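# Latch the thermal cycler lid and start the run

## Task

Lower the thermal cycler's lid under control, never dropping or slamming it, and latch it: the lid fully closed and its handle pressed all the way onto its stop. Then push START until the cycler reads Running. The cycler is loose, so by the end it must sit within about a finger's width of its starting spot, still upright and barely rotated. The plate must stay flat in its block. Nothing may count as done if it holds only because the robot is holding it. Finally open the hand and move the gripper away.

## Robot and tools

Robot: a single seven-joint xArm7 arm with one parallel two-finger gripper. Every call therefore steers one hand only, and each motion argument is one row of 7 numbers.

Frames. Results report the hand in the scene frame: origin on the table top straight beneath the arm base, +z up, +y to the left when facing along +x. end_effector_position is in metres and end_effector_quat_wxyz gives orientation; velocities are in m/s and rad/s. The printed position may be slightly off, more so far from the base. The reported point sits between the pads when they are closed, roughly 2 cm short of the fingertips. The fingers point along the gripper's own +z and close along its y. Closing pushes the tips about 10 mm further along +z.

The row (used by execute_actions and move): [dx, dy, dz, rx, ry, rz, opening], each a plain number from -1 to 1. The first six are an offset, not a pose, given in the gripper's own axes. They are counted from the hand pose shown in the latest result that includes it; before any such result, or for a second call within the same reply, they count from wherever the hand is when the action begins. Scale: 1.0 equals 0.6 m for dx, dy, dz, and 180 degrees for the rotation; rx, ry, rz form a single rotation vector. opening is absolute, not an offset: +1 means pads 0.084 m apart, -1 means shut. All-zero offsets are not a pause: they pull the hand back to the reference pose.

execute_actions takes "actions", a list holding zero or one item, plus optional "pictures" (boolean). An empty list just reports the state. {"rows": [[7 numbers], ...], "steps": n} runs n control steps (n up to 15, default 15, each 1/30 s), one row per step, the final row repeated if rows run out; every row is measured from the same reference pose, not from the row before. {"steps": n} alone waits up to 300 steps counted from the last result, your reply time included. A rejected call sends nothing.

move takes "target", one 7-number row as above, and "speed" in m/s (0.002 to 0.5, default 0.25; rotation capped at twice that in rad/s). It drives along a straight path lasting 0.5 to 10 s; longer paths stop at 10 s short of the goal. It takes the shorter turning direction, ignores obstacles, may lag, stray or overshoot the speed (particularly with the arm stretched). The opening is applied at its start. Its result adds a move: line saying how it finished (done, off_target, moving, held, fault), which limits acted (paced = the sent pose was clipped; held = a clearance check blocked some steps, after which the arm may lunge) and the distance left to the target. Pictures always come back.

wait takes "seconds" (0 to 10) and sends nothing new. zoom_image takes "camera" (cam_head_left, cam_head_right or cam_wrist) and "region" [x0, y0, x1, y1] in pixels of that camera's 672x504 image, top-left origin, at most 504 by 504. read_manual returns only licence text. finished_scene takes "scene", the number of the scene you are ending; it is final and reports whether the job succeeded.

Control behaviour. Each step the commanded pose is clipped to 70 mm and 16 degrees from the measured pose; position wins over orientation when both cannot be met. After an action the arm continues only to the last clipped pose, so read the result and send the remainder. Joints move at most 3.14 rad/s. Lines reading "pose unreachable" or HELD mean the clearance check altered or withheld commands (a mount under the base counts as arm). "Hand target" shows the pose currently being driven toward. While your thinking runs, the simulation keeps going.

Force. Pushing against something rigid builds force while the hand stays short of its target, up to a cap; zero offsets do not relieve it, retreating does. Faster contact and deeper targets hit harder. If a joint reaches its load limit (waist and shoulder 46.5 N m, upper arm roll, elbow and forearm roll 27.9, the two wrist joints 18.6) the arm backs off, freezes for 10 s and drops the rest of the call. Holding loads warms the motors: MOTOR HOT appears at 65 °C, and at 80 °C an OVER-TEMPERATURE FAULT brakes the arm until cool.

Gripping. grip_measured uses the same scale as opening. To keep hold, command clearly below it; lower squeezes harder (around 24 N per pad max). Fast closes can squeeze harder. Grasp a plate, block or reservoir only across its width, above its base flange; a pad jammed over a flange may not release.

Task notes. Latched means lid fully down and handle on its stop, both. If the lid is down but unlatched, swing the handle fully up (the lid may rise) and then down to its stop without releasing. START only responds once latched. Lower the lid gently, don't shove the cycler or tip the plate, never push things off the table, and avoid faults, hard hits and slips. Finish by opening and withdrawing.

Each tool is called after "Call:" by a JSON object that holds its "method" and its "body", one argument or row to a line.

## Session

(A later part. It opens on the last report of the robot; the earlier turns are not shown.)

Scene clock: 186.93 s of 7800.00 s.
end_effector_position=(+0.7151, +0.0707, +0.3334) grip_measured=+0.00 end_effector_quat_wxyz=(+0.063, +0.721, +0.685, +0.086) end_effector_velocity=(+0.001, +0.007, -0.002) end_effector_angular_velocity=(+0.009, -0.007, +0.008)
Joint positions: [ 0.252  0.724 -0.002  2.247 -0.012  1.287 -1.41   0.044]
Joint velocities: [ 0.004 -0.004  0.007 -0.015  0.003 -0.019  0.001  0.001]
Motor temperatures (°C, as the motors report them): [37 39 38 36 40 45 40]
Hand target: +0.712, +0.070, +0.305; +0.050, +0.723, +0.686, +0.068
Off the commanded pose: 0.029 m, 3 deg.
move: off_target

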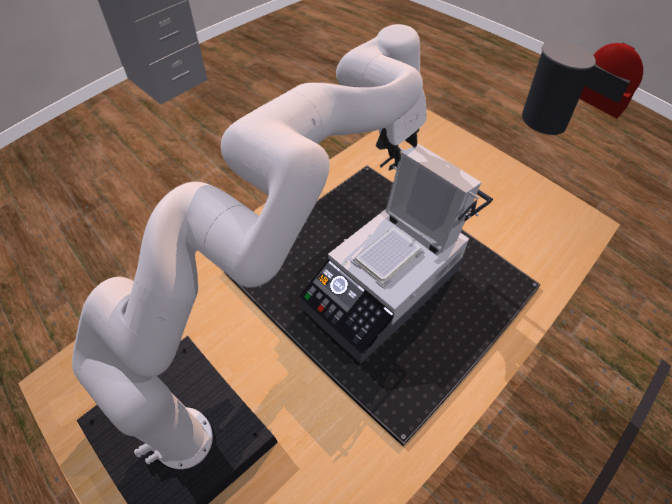

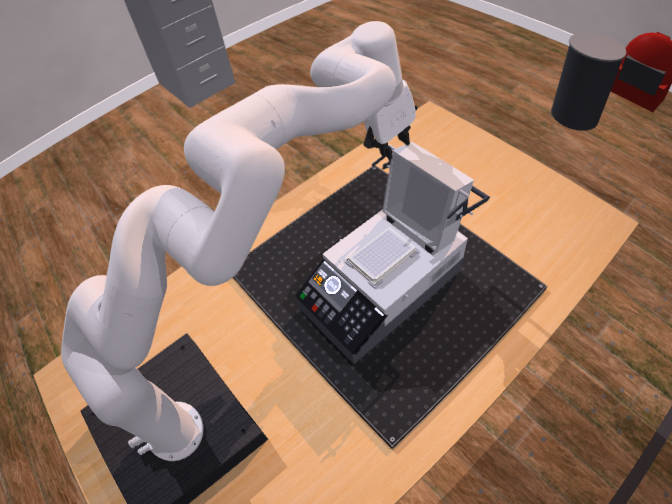

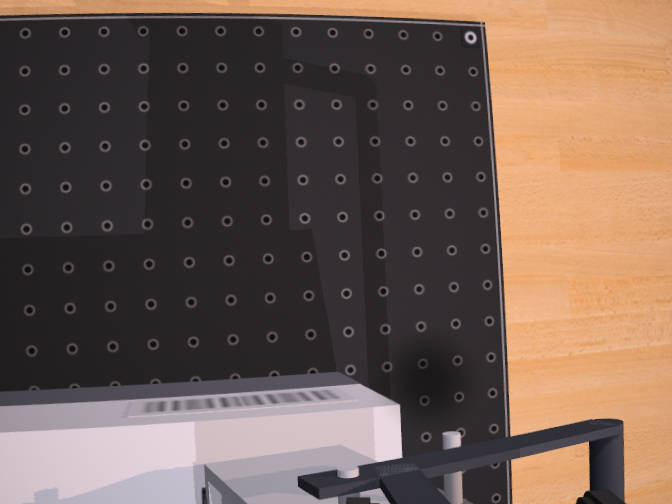

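Call:
{"method": "move", "body": {
  "target": [0.02,-0.01,-0.008,0,0,0,0]
}}

Call:
{"method": "move", "body": {
  "target": [0,0,0.055,0,0,0,0],
  "speed": 0.05
}}

Scene clock: 189.03 s of 7800.00 s.
end_effector_position=(+0.7085, +0.0858, +0.3354) grip_measured=-0.01 end_effector_quat_wxyz=(+0.061, +0.720, +0.686, +0.086) end_effector_velocity=(-0.002, -0.005, +0.001) end_effector_angular_velocity=(-0.006, +0.008, -0.007)
Joint positions: [ 0.274  0.698  0.     2.208 -0.016  1.277 -1.39   0.044]
Joint velocities: [-0.003 -0.005 -0.002 -0.002 -0.003  0.011  0.002  0.   ]
Motor temperatures (°C, as the motors report them): [37 39 38 36 40 45 40]
Hand target: +0.709, +0.083, +0.337; +0.063, +0.721, +0.685, +0.086
Off the commanded pose: 0.004 m, 0 deg.
move: off_target

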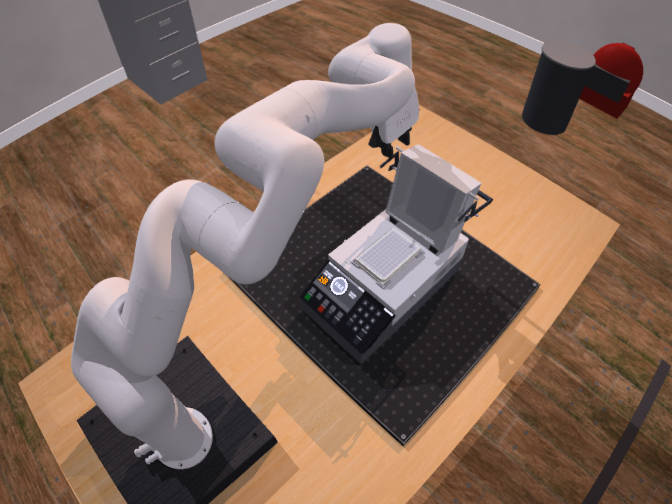

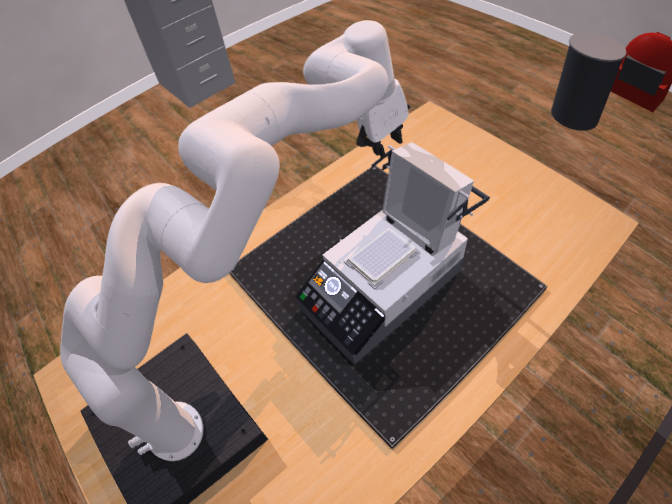

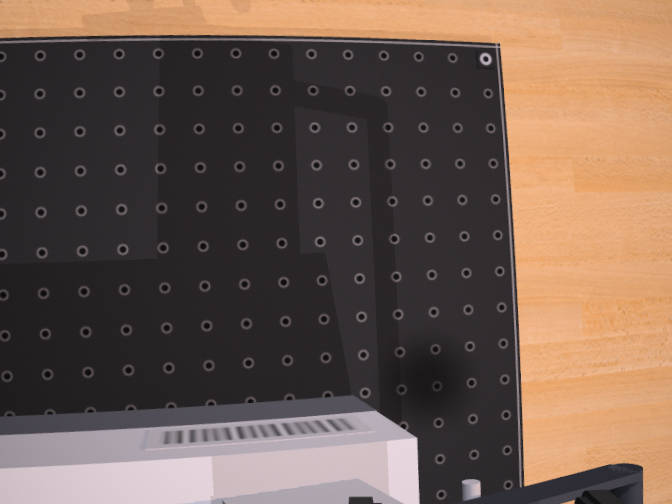

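Scene clock: 189.93 s of 7800.00 s.
end_effector_position=(+0.7197, +0.0866, +0.3321) grip_measured=-0.01 end_effector_quat_wxyz=(+0.075, +0.718, +0.684, +0.105) end_effector_velocity=(+0.001, +0.000, +0.000) end_effector_angular_velocity=(+0.001, -0.006, +0.000)
Joint positions: [ 0.273  0.693  0.     2.174 -0.016  1.199 -1.389  0.044]
Joint velocities: [-0.001 -0.001  0.001 -0.002  0.    -0.007 -0.    -0.   ]
Motor temperatures (°C, as the motors report them): [37 39 38 36 40 45 40]
Hand target: +0.715, +0.087, +0.304; +0.061, +0.720, +0.686, +0.086
Off the commanded pose: 0.029 m, 3 deg.
move: off_target

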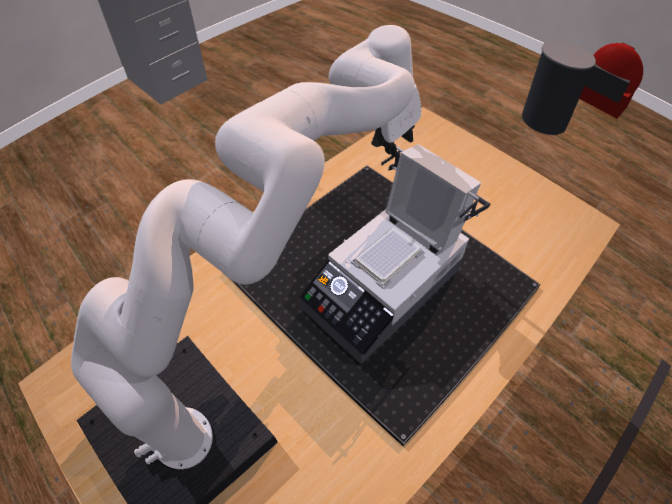

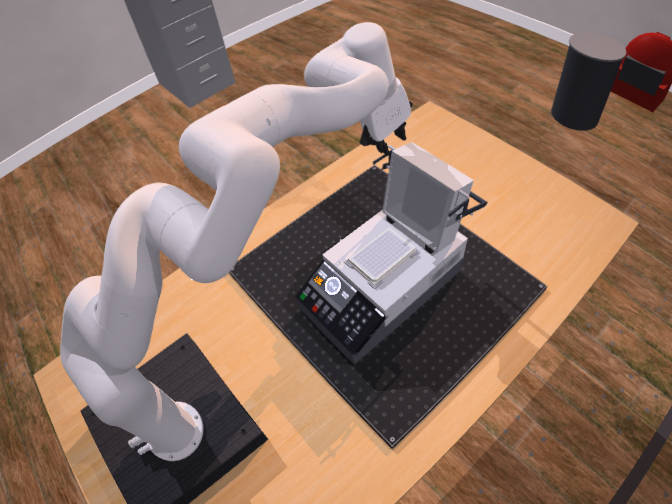

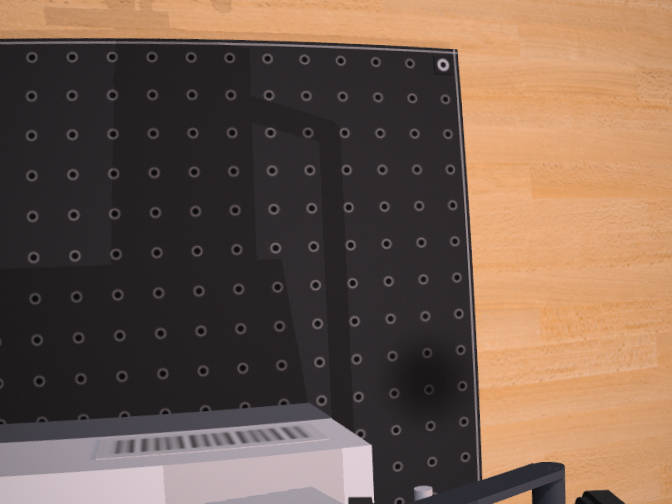

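Call:
{"method": "move", "body": {
  "target": [-0.05,-0.02,-0.06,0.06,0,0,0]
}}

Scene clock: 192.23 s of 7800.00 s.
end_effector_position=(+0.6967, +0.0563, +0.3606) grip_measured=-0.01 end_effector_quat_wxyz=(+0.019, +0.721, +0.690, +0.055) end_effector_velocity=(+0.002, -0.002, +0.013) end_effector_angular_velocity=(+0.002, -0.022, -0.003)
Joint positions: [ 0.219  0.914  0.008  2.696  0.017  1.648 -1.444  0.044]
Joint velocities: [-0.003  0.056  0.001  0.137 -0.     0.059 -0.     0.   ]
Motor temperatures (°C, as the motors report them): [37 39 38 36 40 45 40]
Hand target: +0.697, +0.056, +0.362; +0.020, +0.721, +0.690, +0.056
Off the commanded pose: 0.002 m, 2 deg.
elbow stopped short: the move would have taken joint 4 (elbow) straighter than the controller allows; a more bent joint 4 avoids this.
move: done

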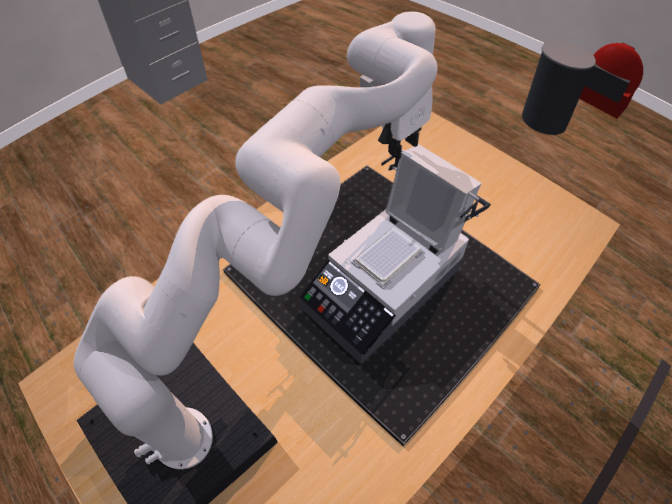

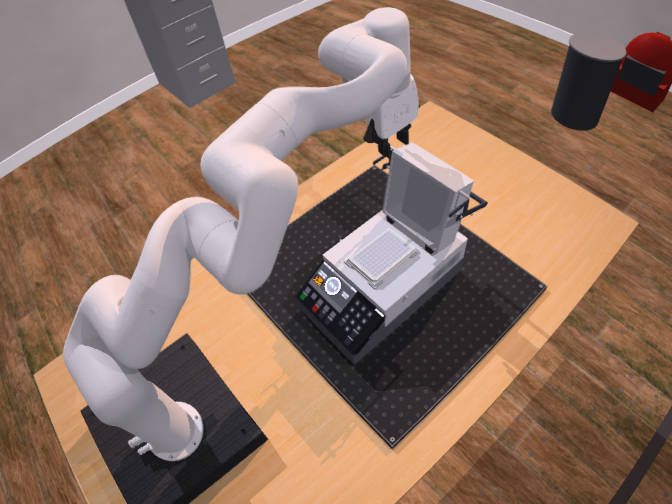

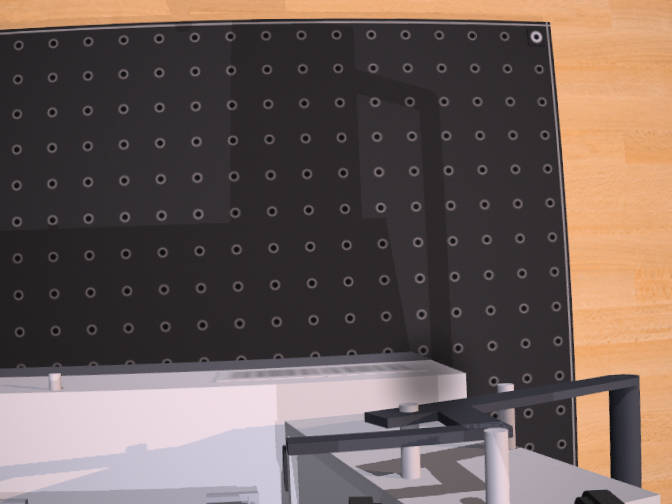

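Call:
{"method": "move", "body": {
  "target": [0.04,0.008,0.02,0,0,0,0.2]
}}

Call:
{"method": "move", "body": {
  "target": [0,0,0.06,0,0,0,0.2],
  "speed": 0.05
}}

Scene clock: 195.00 s of 7800.00 s.
end_effector_position=(+0.7032, +0.0800, +0.3505) grip_measured=+0.19 end_effector_quat_wxyz=(+0.023, +0.721, +0.689, +0.061) end_effector_velocity=(+0.001, +0.001, -0.000) end_effector_angular_velocity=(-0.000, -0.003, -0.002)
Joint positions: [ 0.253  0.941  0.008  2.709  0.013  1.619 -1.41   0.052]
Joint velocities: [ 0.002  0.001  0.001  0.    -0.001 -0.004  0.003  0.   ]
Motor temperatures (°C, as the motors report them): [37 39 38 36 40 45 40]
Hand target: +0.703, +0.080, +0.350; +0.023, +0.721, +0.690, +0.061
Off the commanded pose: 0.001 m, 1 deg.
elbow stopped short: the move would have taken joint 4 (elbow) straighter than the controller allows; a more bent joint 4 avoids this.
move: done

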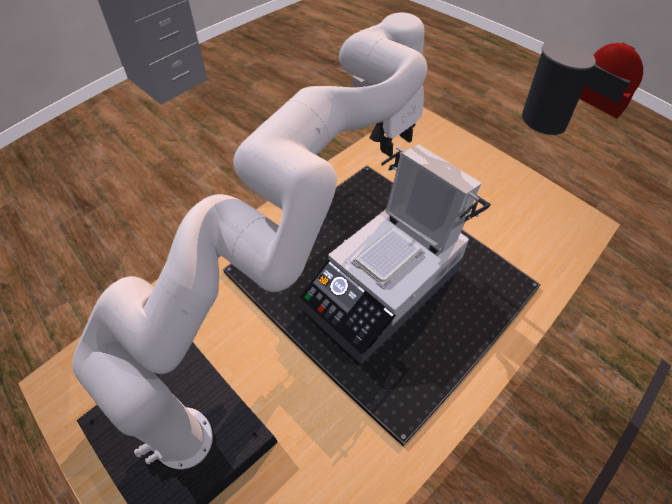

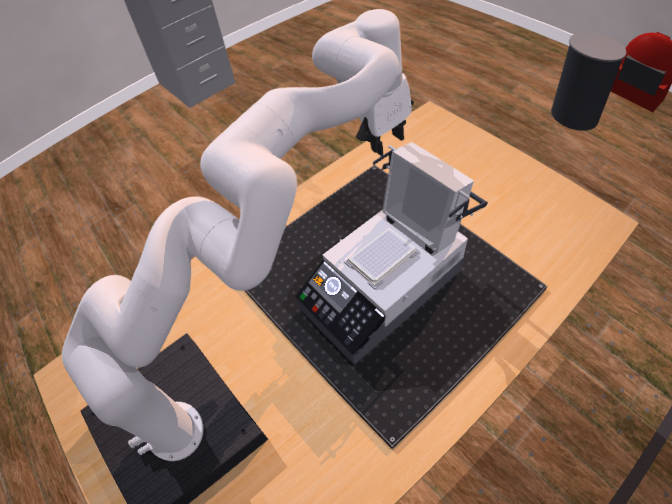

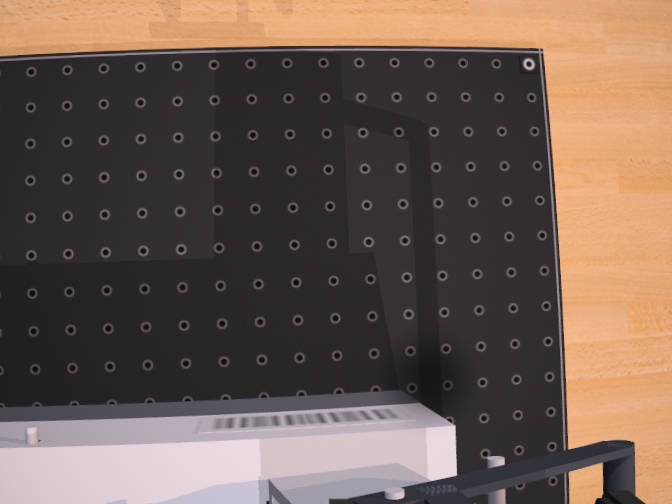

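Scene clock: 196.10 s of 7800.00 s.
end_effector_position=(+0.7086, +0.0819, +0.3279) grip_measured=+0.20 end_effector_quat_wxyz=(+0.029, +0.721, +0.689, +0.069) end_effector_velocity=(+0.001, -0.000, +0.001) end_effector_angular_velocity=(+0.001, -0.013, -0.001)
Joint positions: [ 0.254  0.816  0.008  2.411  0.013  1.427 -1.411  0.053]
Joint velocities: [-0.    -0.023 -0.    -0.042 -0.    -0.031 -0.    -0.   ]
Motor temperatures (°C, as the motors report them): [37 39 38 36 40 45 40]
Hand target: +0.707, +0.082, +0.315; +0.023, +0.722, +0.689, +0.061
Off the commanded pose: 0.013 m, 1 deg.
move: off_target

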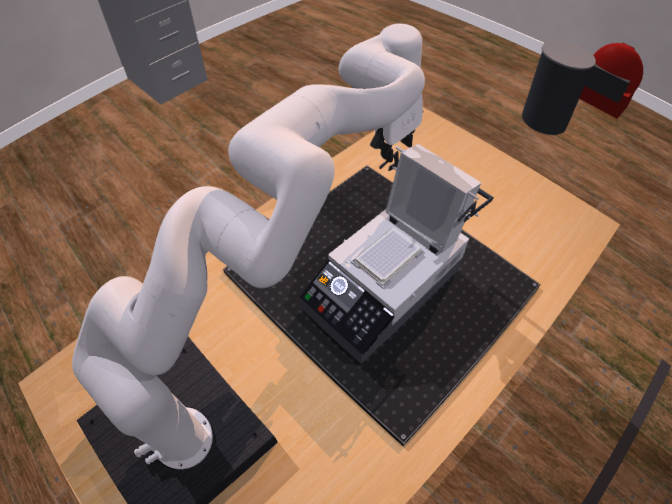

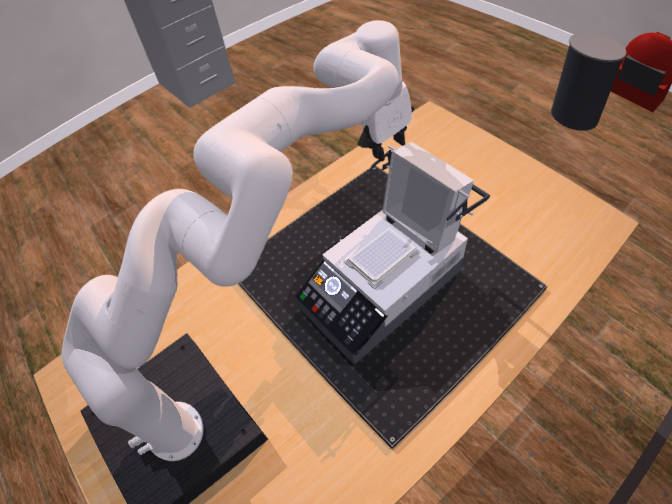

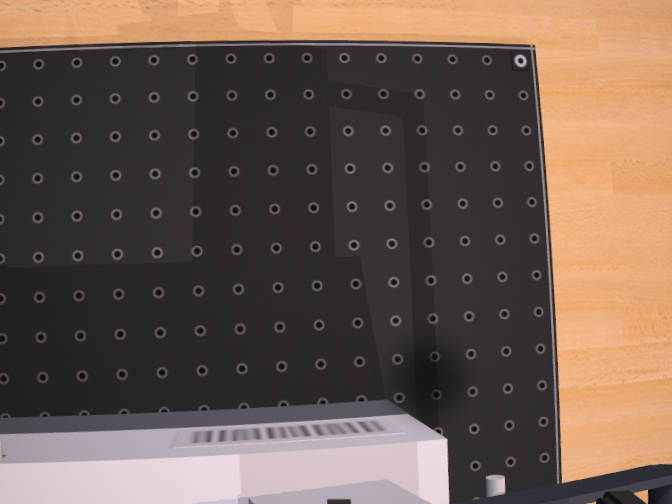

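Call:
{"method": "move", "body": {
  "target": [0.022,-0.005,-0.006,0,0,0,0.2]
}}

Call:
{"method": "move", "body": {
  "target": [0,0,0.05,0,0,0,0.2],
  "speed": 0.05
}}

Scene clock: 198.23 s of 7800.00 s.
end_effector_position=(+0.7056, +0.0952, +0.3309) grip_measured=+0.19 end_effector_quat_wxyz=(+0.028, +0.721, +0.689, +0.068) end_effector_velocity=(+0.001, -0.001, +0.003) end_effector_angular_velocity=(-0.002, -0.005, -0.001)
Joint positions: [ 0.274  0.813  0.008  2.415  0.01   1.434 -1.391  0.052]
Joint velocities: [-0.    -0.001 -0.001  0.005 -0.001  0.002  0.    -0.   ]
Motor temperatures (°C, as the motors report them): [37 39 38 36 40 45 40]
Hand target: +0.706, +0.095, +0.332; +0.029, +0.721, +0.689, +0.069
Off the commanded pose: 0.001 m, 0 deg.
move: done

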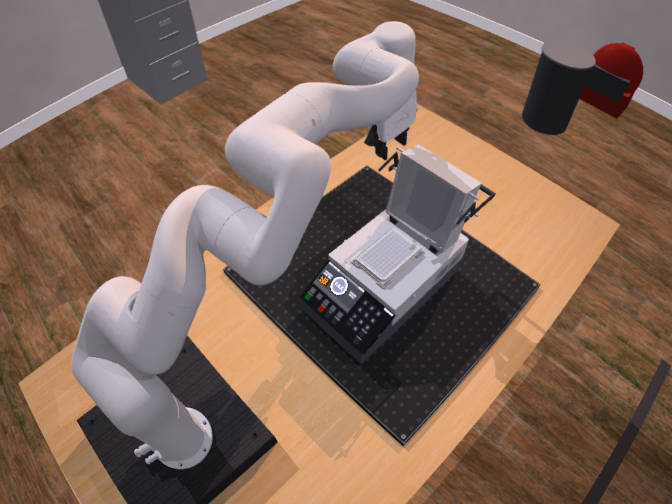

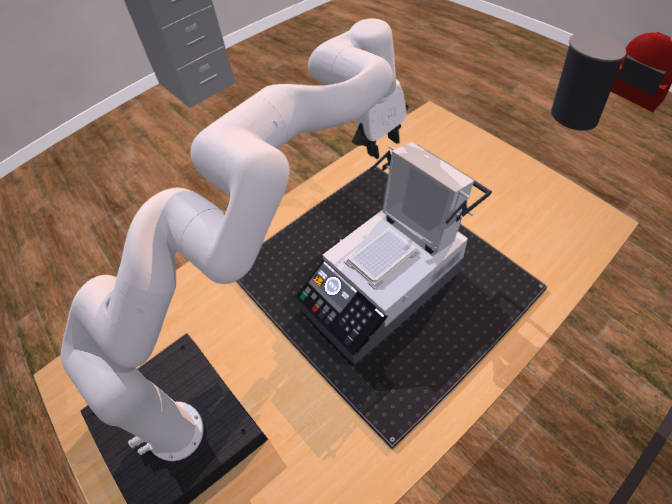

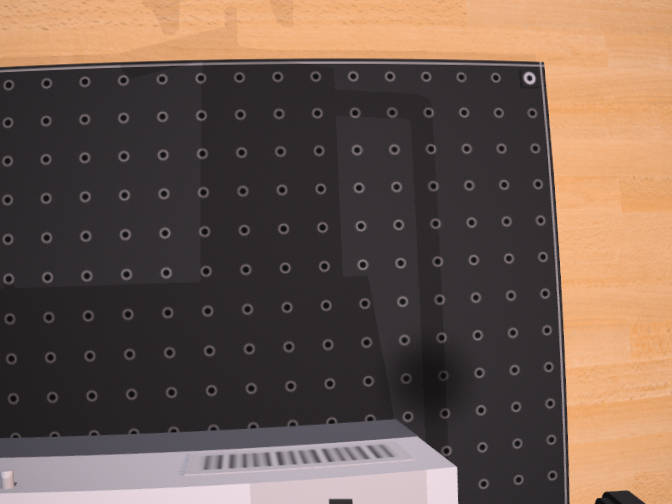

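Scene clock: 199.13 s of 7800.00 s.
end_effector_position=(+0.7098, +0.0966, +0.3017) grip_measured=+0.19 end_effector_quat_wxyz=(+0.029, +0.721, +0.689, +0.068) end_effector_velocity=(+0.002, -0.000, +0.003) end_effector_angular_velocity=(+0.001, -0.011, -0.000)
Joint positions: [ 0.274  0.802  0.008  2.311  0.01   1.341 -1.391  0.052]
Joint velocities: [-0.    -0.007 -0.    -0.006  0.    -0.01  -0.     0.   ]
Motor temperatures (°C, as the motors report them): [37 39 38 36 40 45 40]
Hand target: +0.710, +0.097, +0.301; +0.028, +0.721, +0.689, +0.068
Off the commanded pose: 0.000 m, 0 deg.
move: done

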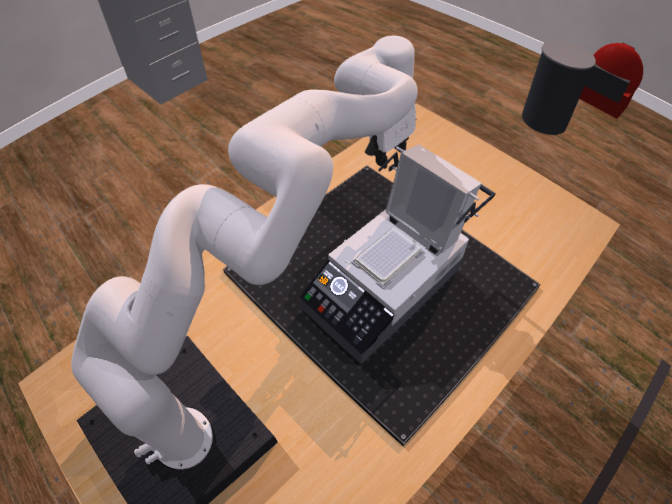

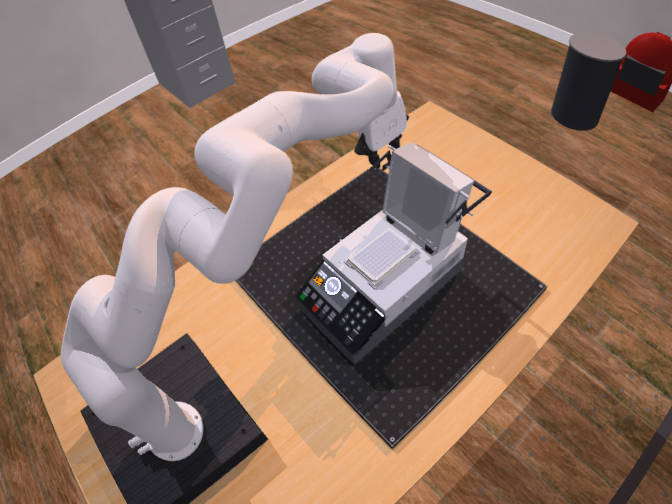

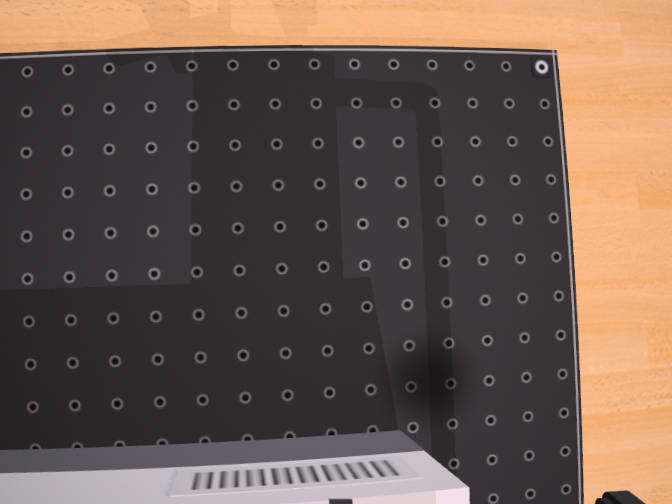

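Call:
{"method": "move", "body": {
  "target": [-0.008,0,0.015,0,0,0,0.2],
  "speed": 0.03
}}

Call:
{"method": "move", "body": {
  "target": [0,0,0,0,0,0,-1]
}}

Call:
{"method": "zoom_image", "body": {
  "camera": "cam_head_left",
  "region": [340,110,500,270]
}}

Scene clock: 200.80 s of 7800.00 s.
end_effector_position=(+0.7107, +0.0947, +0.2939) grip_measured=+0.19 end_effector_quat_wxyz=(+0.028, +0.720, +0.690, +0.070) end_effector_velocity=(+0.001, -0.002, -0.002) end_effector_angular_velocity=(-0.002, -0.001, -0.001)
Joint positions: [ 0.269  0.796  0.01   2.278  0.012  1.312 -1.398  0.052]
Joint velocities: [-0.003 -0.001  0.001 -0.009 -0.002 -0.009 -0.002 -0.   ]
Motor temperatures (°C, as the motors report them): [37 39 38 36 40 45 40]
Hand target: +0.711, +0.092, +0.293; +0.029, +0.721, +0.689, +0.068
Off the commanded pose: 0.003 m, 0 deg.
move: done

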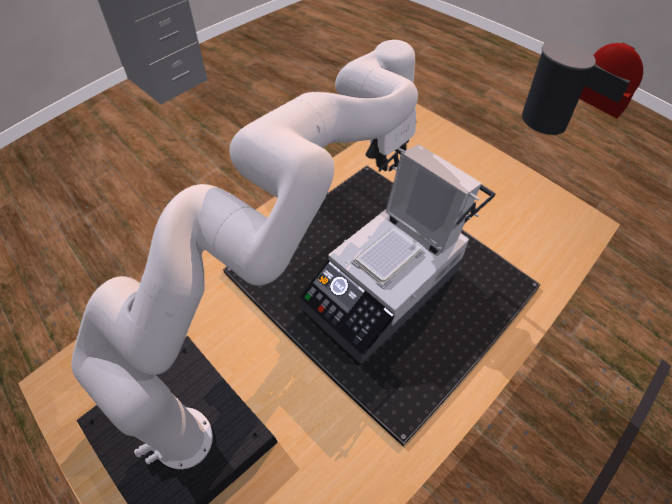

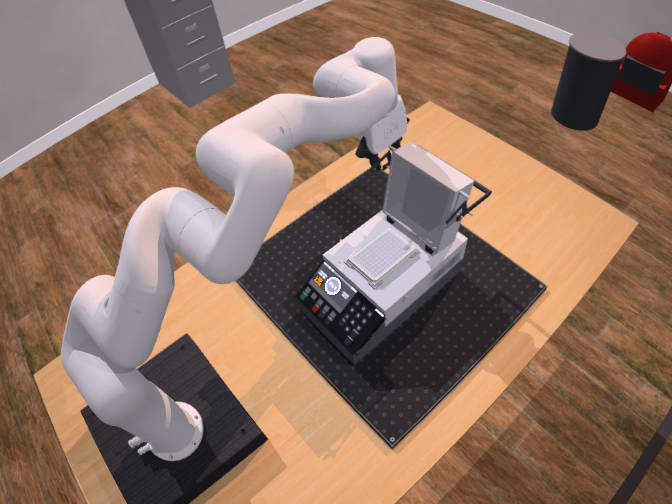

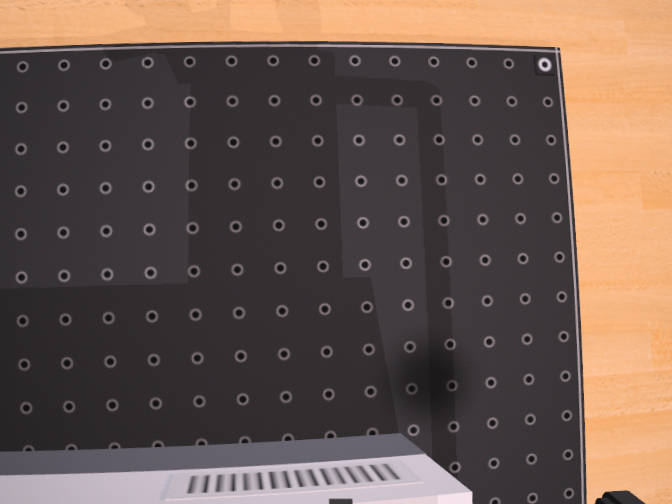

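Scene clock: 201.30 s of 7800.00 s.
end_effector_position=(+0.7107, +0.0955, +0.2933) grip_measured=-1.00 end_effector_quat_wxyz=(+0.028, +0.720, +0.690, +0.070) end_effector_velocity=(-0.001, -0.001, -0.000) end_effector_angular_velocity=(-0.002, +0.005, -0.002)
Joint positions: [ 0.27   0.797  0.011  2.277  0.012  1.311 -1.398  0.   ]
Joint velocities: [-0.001 -0.001 -0.001 -0.002 -0.001  0.005  0.001  0.   ]
Motor temperatures (°C, as the motors report them): [37 39 38 36 40 45 40]
Hand target: +0.711, +0.095, +0.294; +0.028, +0.720, +0.690, +0.070
Off the commanded pose: 0.001 m, 0 deg.
move: done

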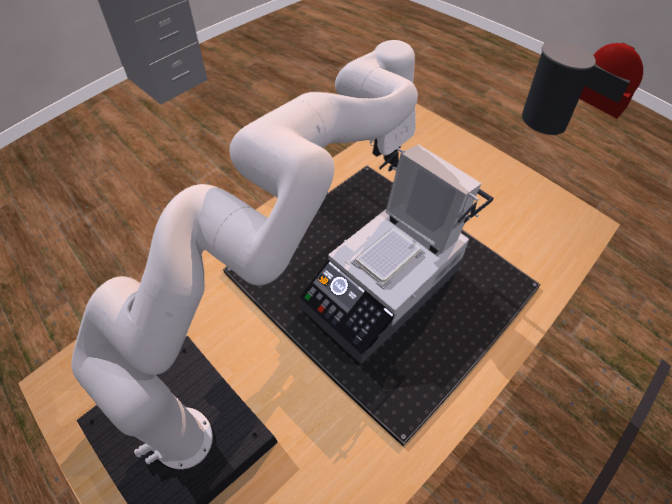

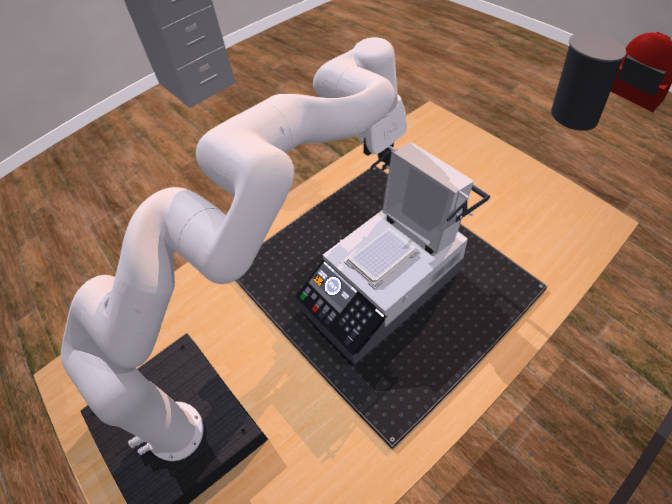

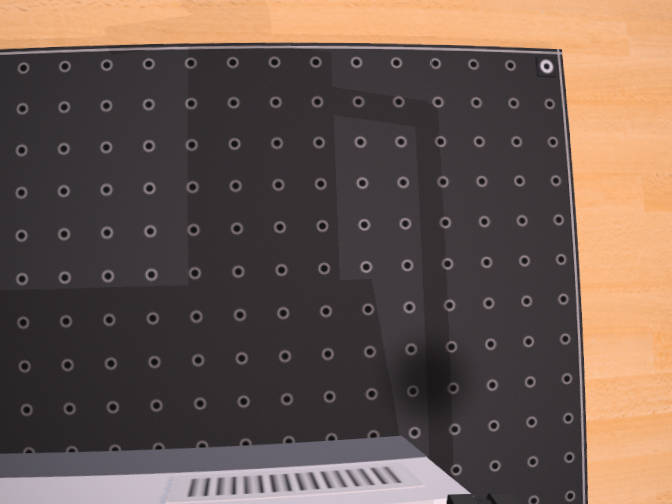

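Region (340, 110, 500, 270) of cam_head_left's 672x504 image, scaled by 3.150, with more detail than that image has.

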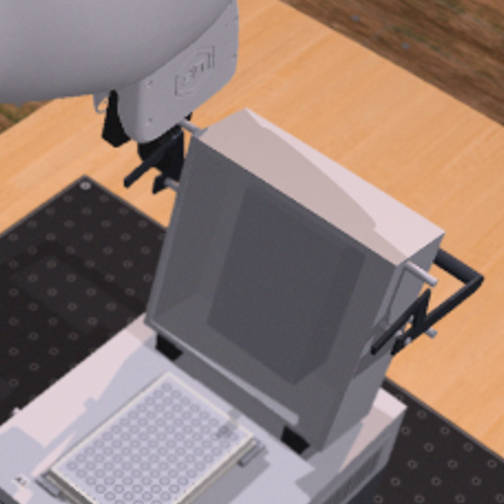

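Call:
{"method": "move", "body": {
  "target": [0.01,0,-0.075,0,0,0,0.3],
  "speed": 0.1
}}

Call:
{"method": "move", "body": {
  "target": [-0.022,-0.03,0,0,0,0,0.3]
}}

Call:
{"method": "move", "body": {
  "target": [0,0,0.045,0,0,0,0.3],
  "speed": 0.05
}}

Call:
{"method": "zoom_image", "body": {
  "camera": "cam_head_left",
  "region": [340,110,500,270]
}}

Scene clock: 204.00 s of 7800.00 s.
end_effector_position=(+0.7047, +0.0987, +0.3379) grip_measured=+0.29 end_effector_quat_wxyz=(+0.028, +0.720, +0.690, +0.070) end_effector_velocity=(+0.000, +0.002, +0.004) end_effector_angular_velocity=(+0.004, -0.003, +0.003)
Joint positions: [ 0.278  0.822  0.01   2.449  0.011  1.459 -1.389  0.056]
Joint velocities: [ 0.002  0.005  0.002  0.02   0.001  0.011  0.    -0.   ]
Motor temperatures (°C, as the motors report them): [37 40 38 36 40 45 40]
Hand target: +0.705, +0.099, +0.338; +0.028, +0.720, +0.690, +0.070
Off the commanded pose: 0.000 m, 0 deg.
move: done

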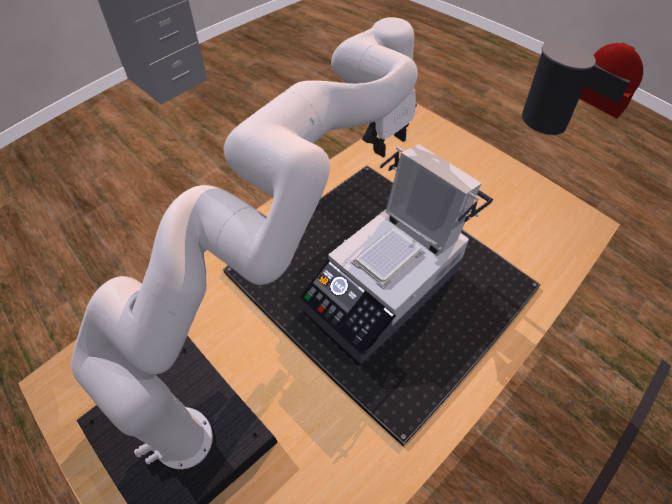

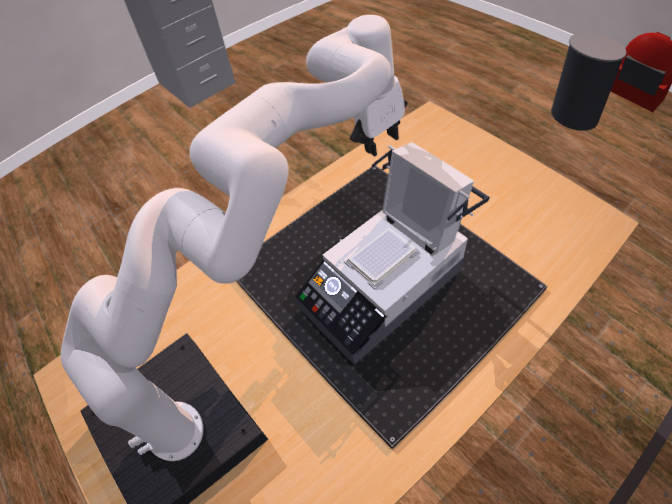

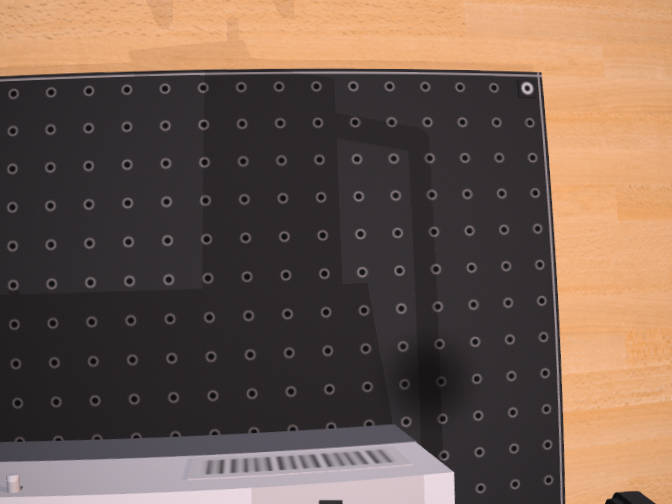

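Scene clock: 204.77 s of 7800.00 s.
end_effector_position=(+0.6865, +0.0867, +0.3346) grip_measured=+0.29 end_effector_quat_wxyz=(+0.028, +0.720, +0.690, +0.069) end_effector_velocity=(-0.001, -0.001, -0.001) end_effector_angular_velocity=(+0.002, -0.009, -0.000)
Joint positions: [ 0.263  0.664  0.009  2.173  0.015  1.341 -1.405  0.056]
Joint velocities: [-0.001 -0.023 -0.    -0.044  0.001 -0.03  -0.002 -0.   ]
Motor temperatures (°C, as the motors report them): [37 40 38 36 40 45 40]
Hand target: +0.686, +0.086, +0.335; +0.028, +0.720, +0.690, +0.070
Off the commanded pose: 0.000 m, 0 deg.
move: done

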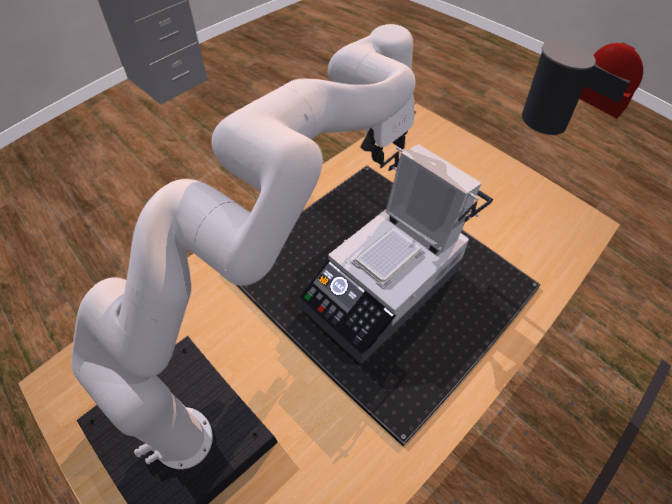

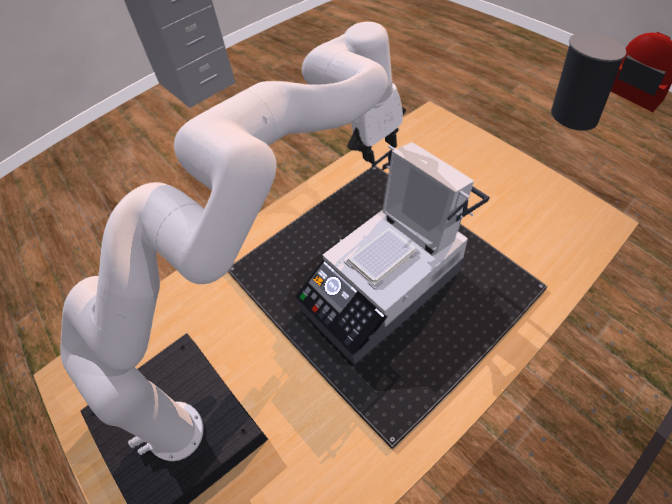

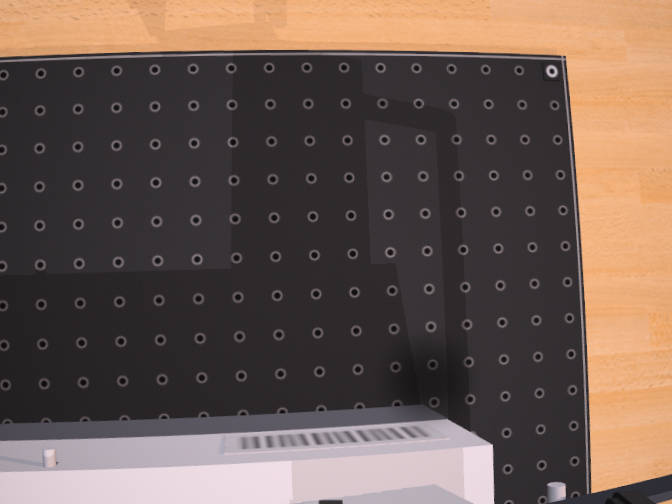

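Scene clock: 205.60 s of 7800.00 s.
end_effector_position=(+0.6894, +0.0886, +0.3092) grip_measured=+0.30 end_effector_quat_wxyz=(+0.027, +0.720, +0.690, +0.069) end_effector_velocity=(+0.003, -0.000, -0.001) end_effector_angular_velocity=(-0.000, -0.010, -0.000)
Joint positions: [ 0.264  0.669  0.01   2.108  0.016  1.273 -1.405  0.057]
Joint velocities: [-0.     0.002 -0.    -0.003 -0.001 -0.015 -0.001  0.001]
Motor temperatures (°C, as the motors report them): [37 40 38 36 40 45 40]
Hand target: +0.690, +0.088, +0.308; +0.028, +0.720, +0.690, +0.069
Off the commanded pose: 0.002 m, 0 deg.
move: done

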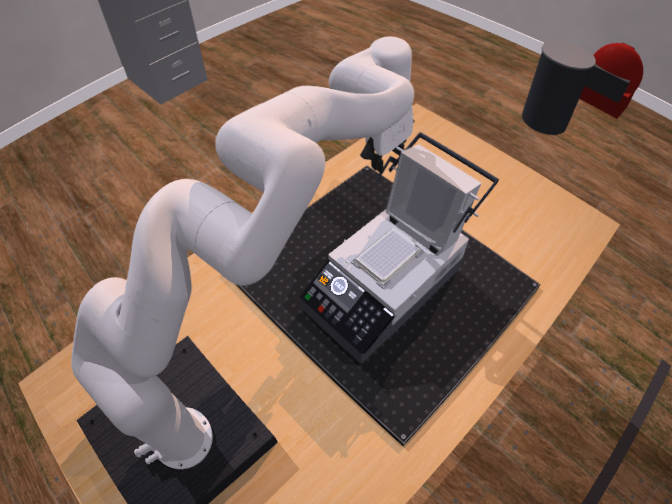

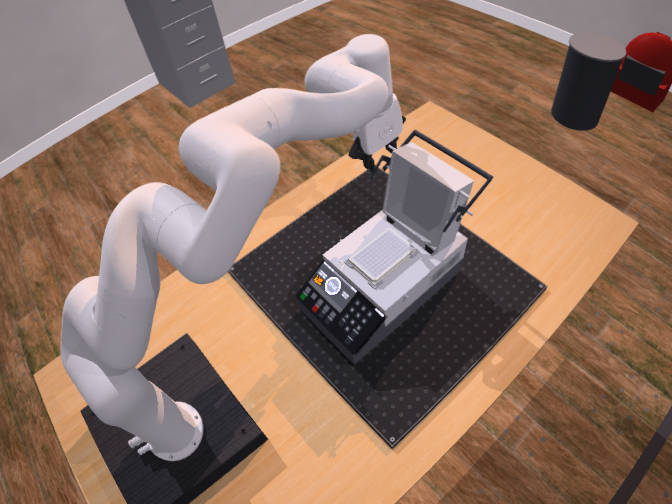

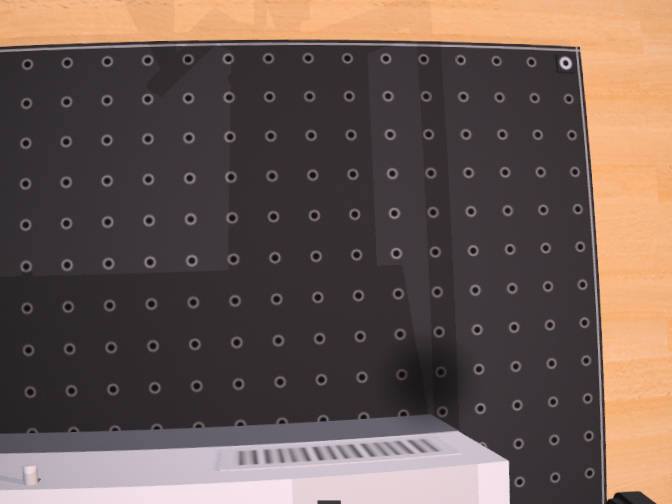

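Region (340, 110, 500, 270) of cam_head_left's 672x504 image, scaled by 3.150, with more detail than that image has.

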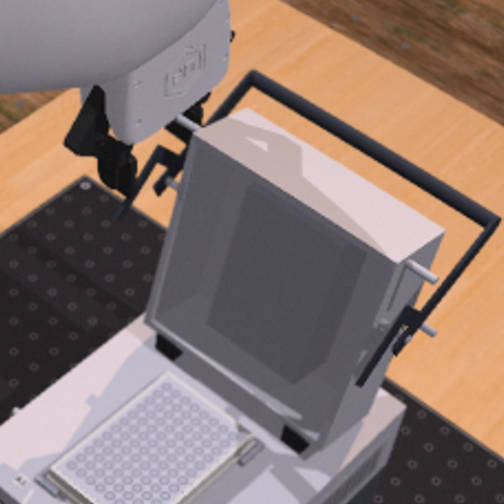

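Call:
{"method": "move", "body": {
  "target": [-0.006,0,0,0,0,0,-1],
  "speed": 0.02
}}

Call:
{"method": "zoom_image", "body": {
  "camera": "cam_head_left",
  "region": [340,110,500,270]
}}

Scene clock: 207.07 s of 7800.00 s.
end_effector_position=(+0.6893, +0.0868, +0.3094) grip_measured=+0.23 end_effector_quat_wxyz=(+0.027, +0.719, +0.691, +0.070) end_effector_velocity=(-0.000, -0.003, +0.000) end_effector_angular_velocity=(-0.001, -0.000, -0.001)
Joint positions: [ 0.259  0.666  0.011  2.103  0.017  1.27  -1.411  0.054]
Joint velocities: [-0.004 -0.002 -0.    -0.002 -0.001 -0.    -0.003 -0.001]
Motor temperatures (°C, as the motors report them): [37 39 38 36 40 45 40]
Hand target: +0.689, +0.085, +0.309; +0.027, +0.720, +0.690, +0.069
Off the commanded pose: 0.002 m, 0 deg.
move: done

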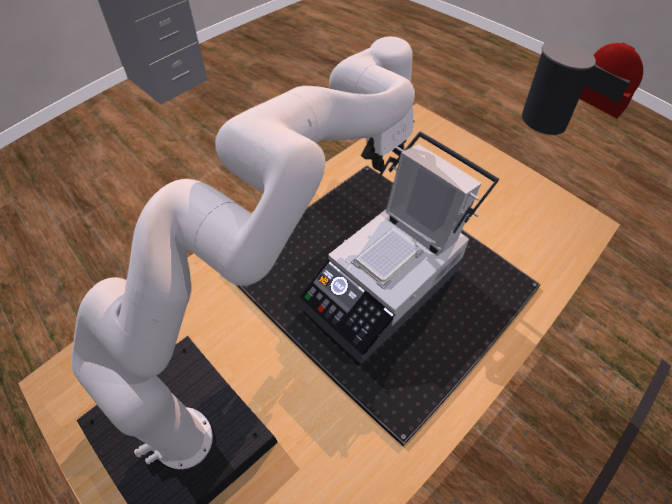

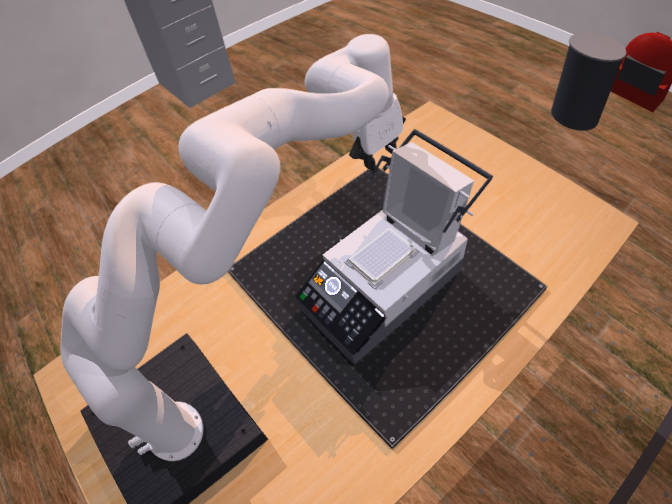

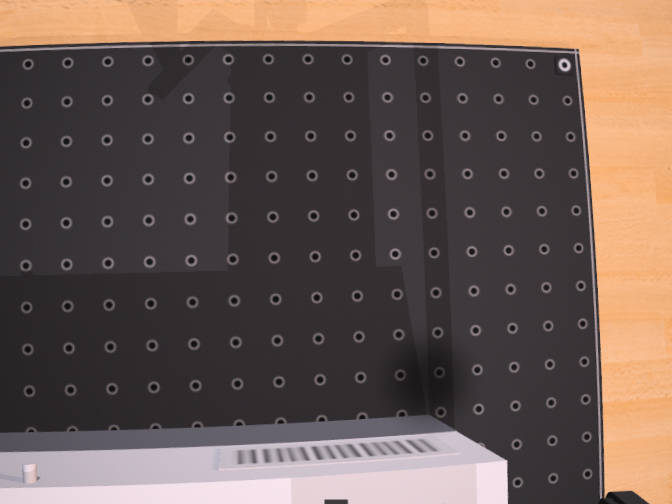

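Region (340, 110, 500, 270) of cam_head_left's 672x504 image, scaled by 3.150, with more detail than that image has.

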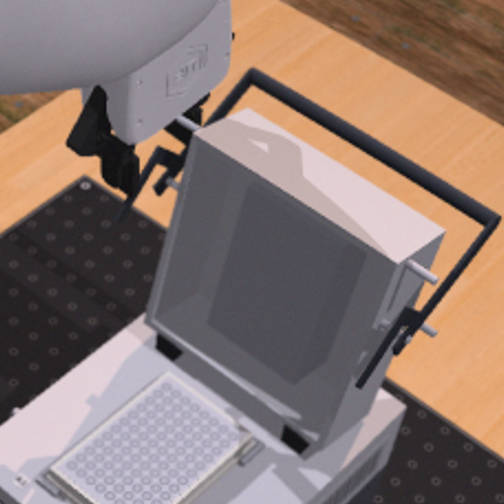

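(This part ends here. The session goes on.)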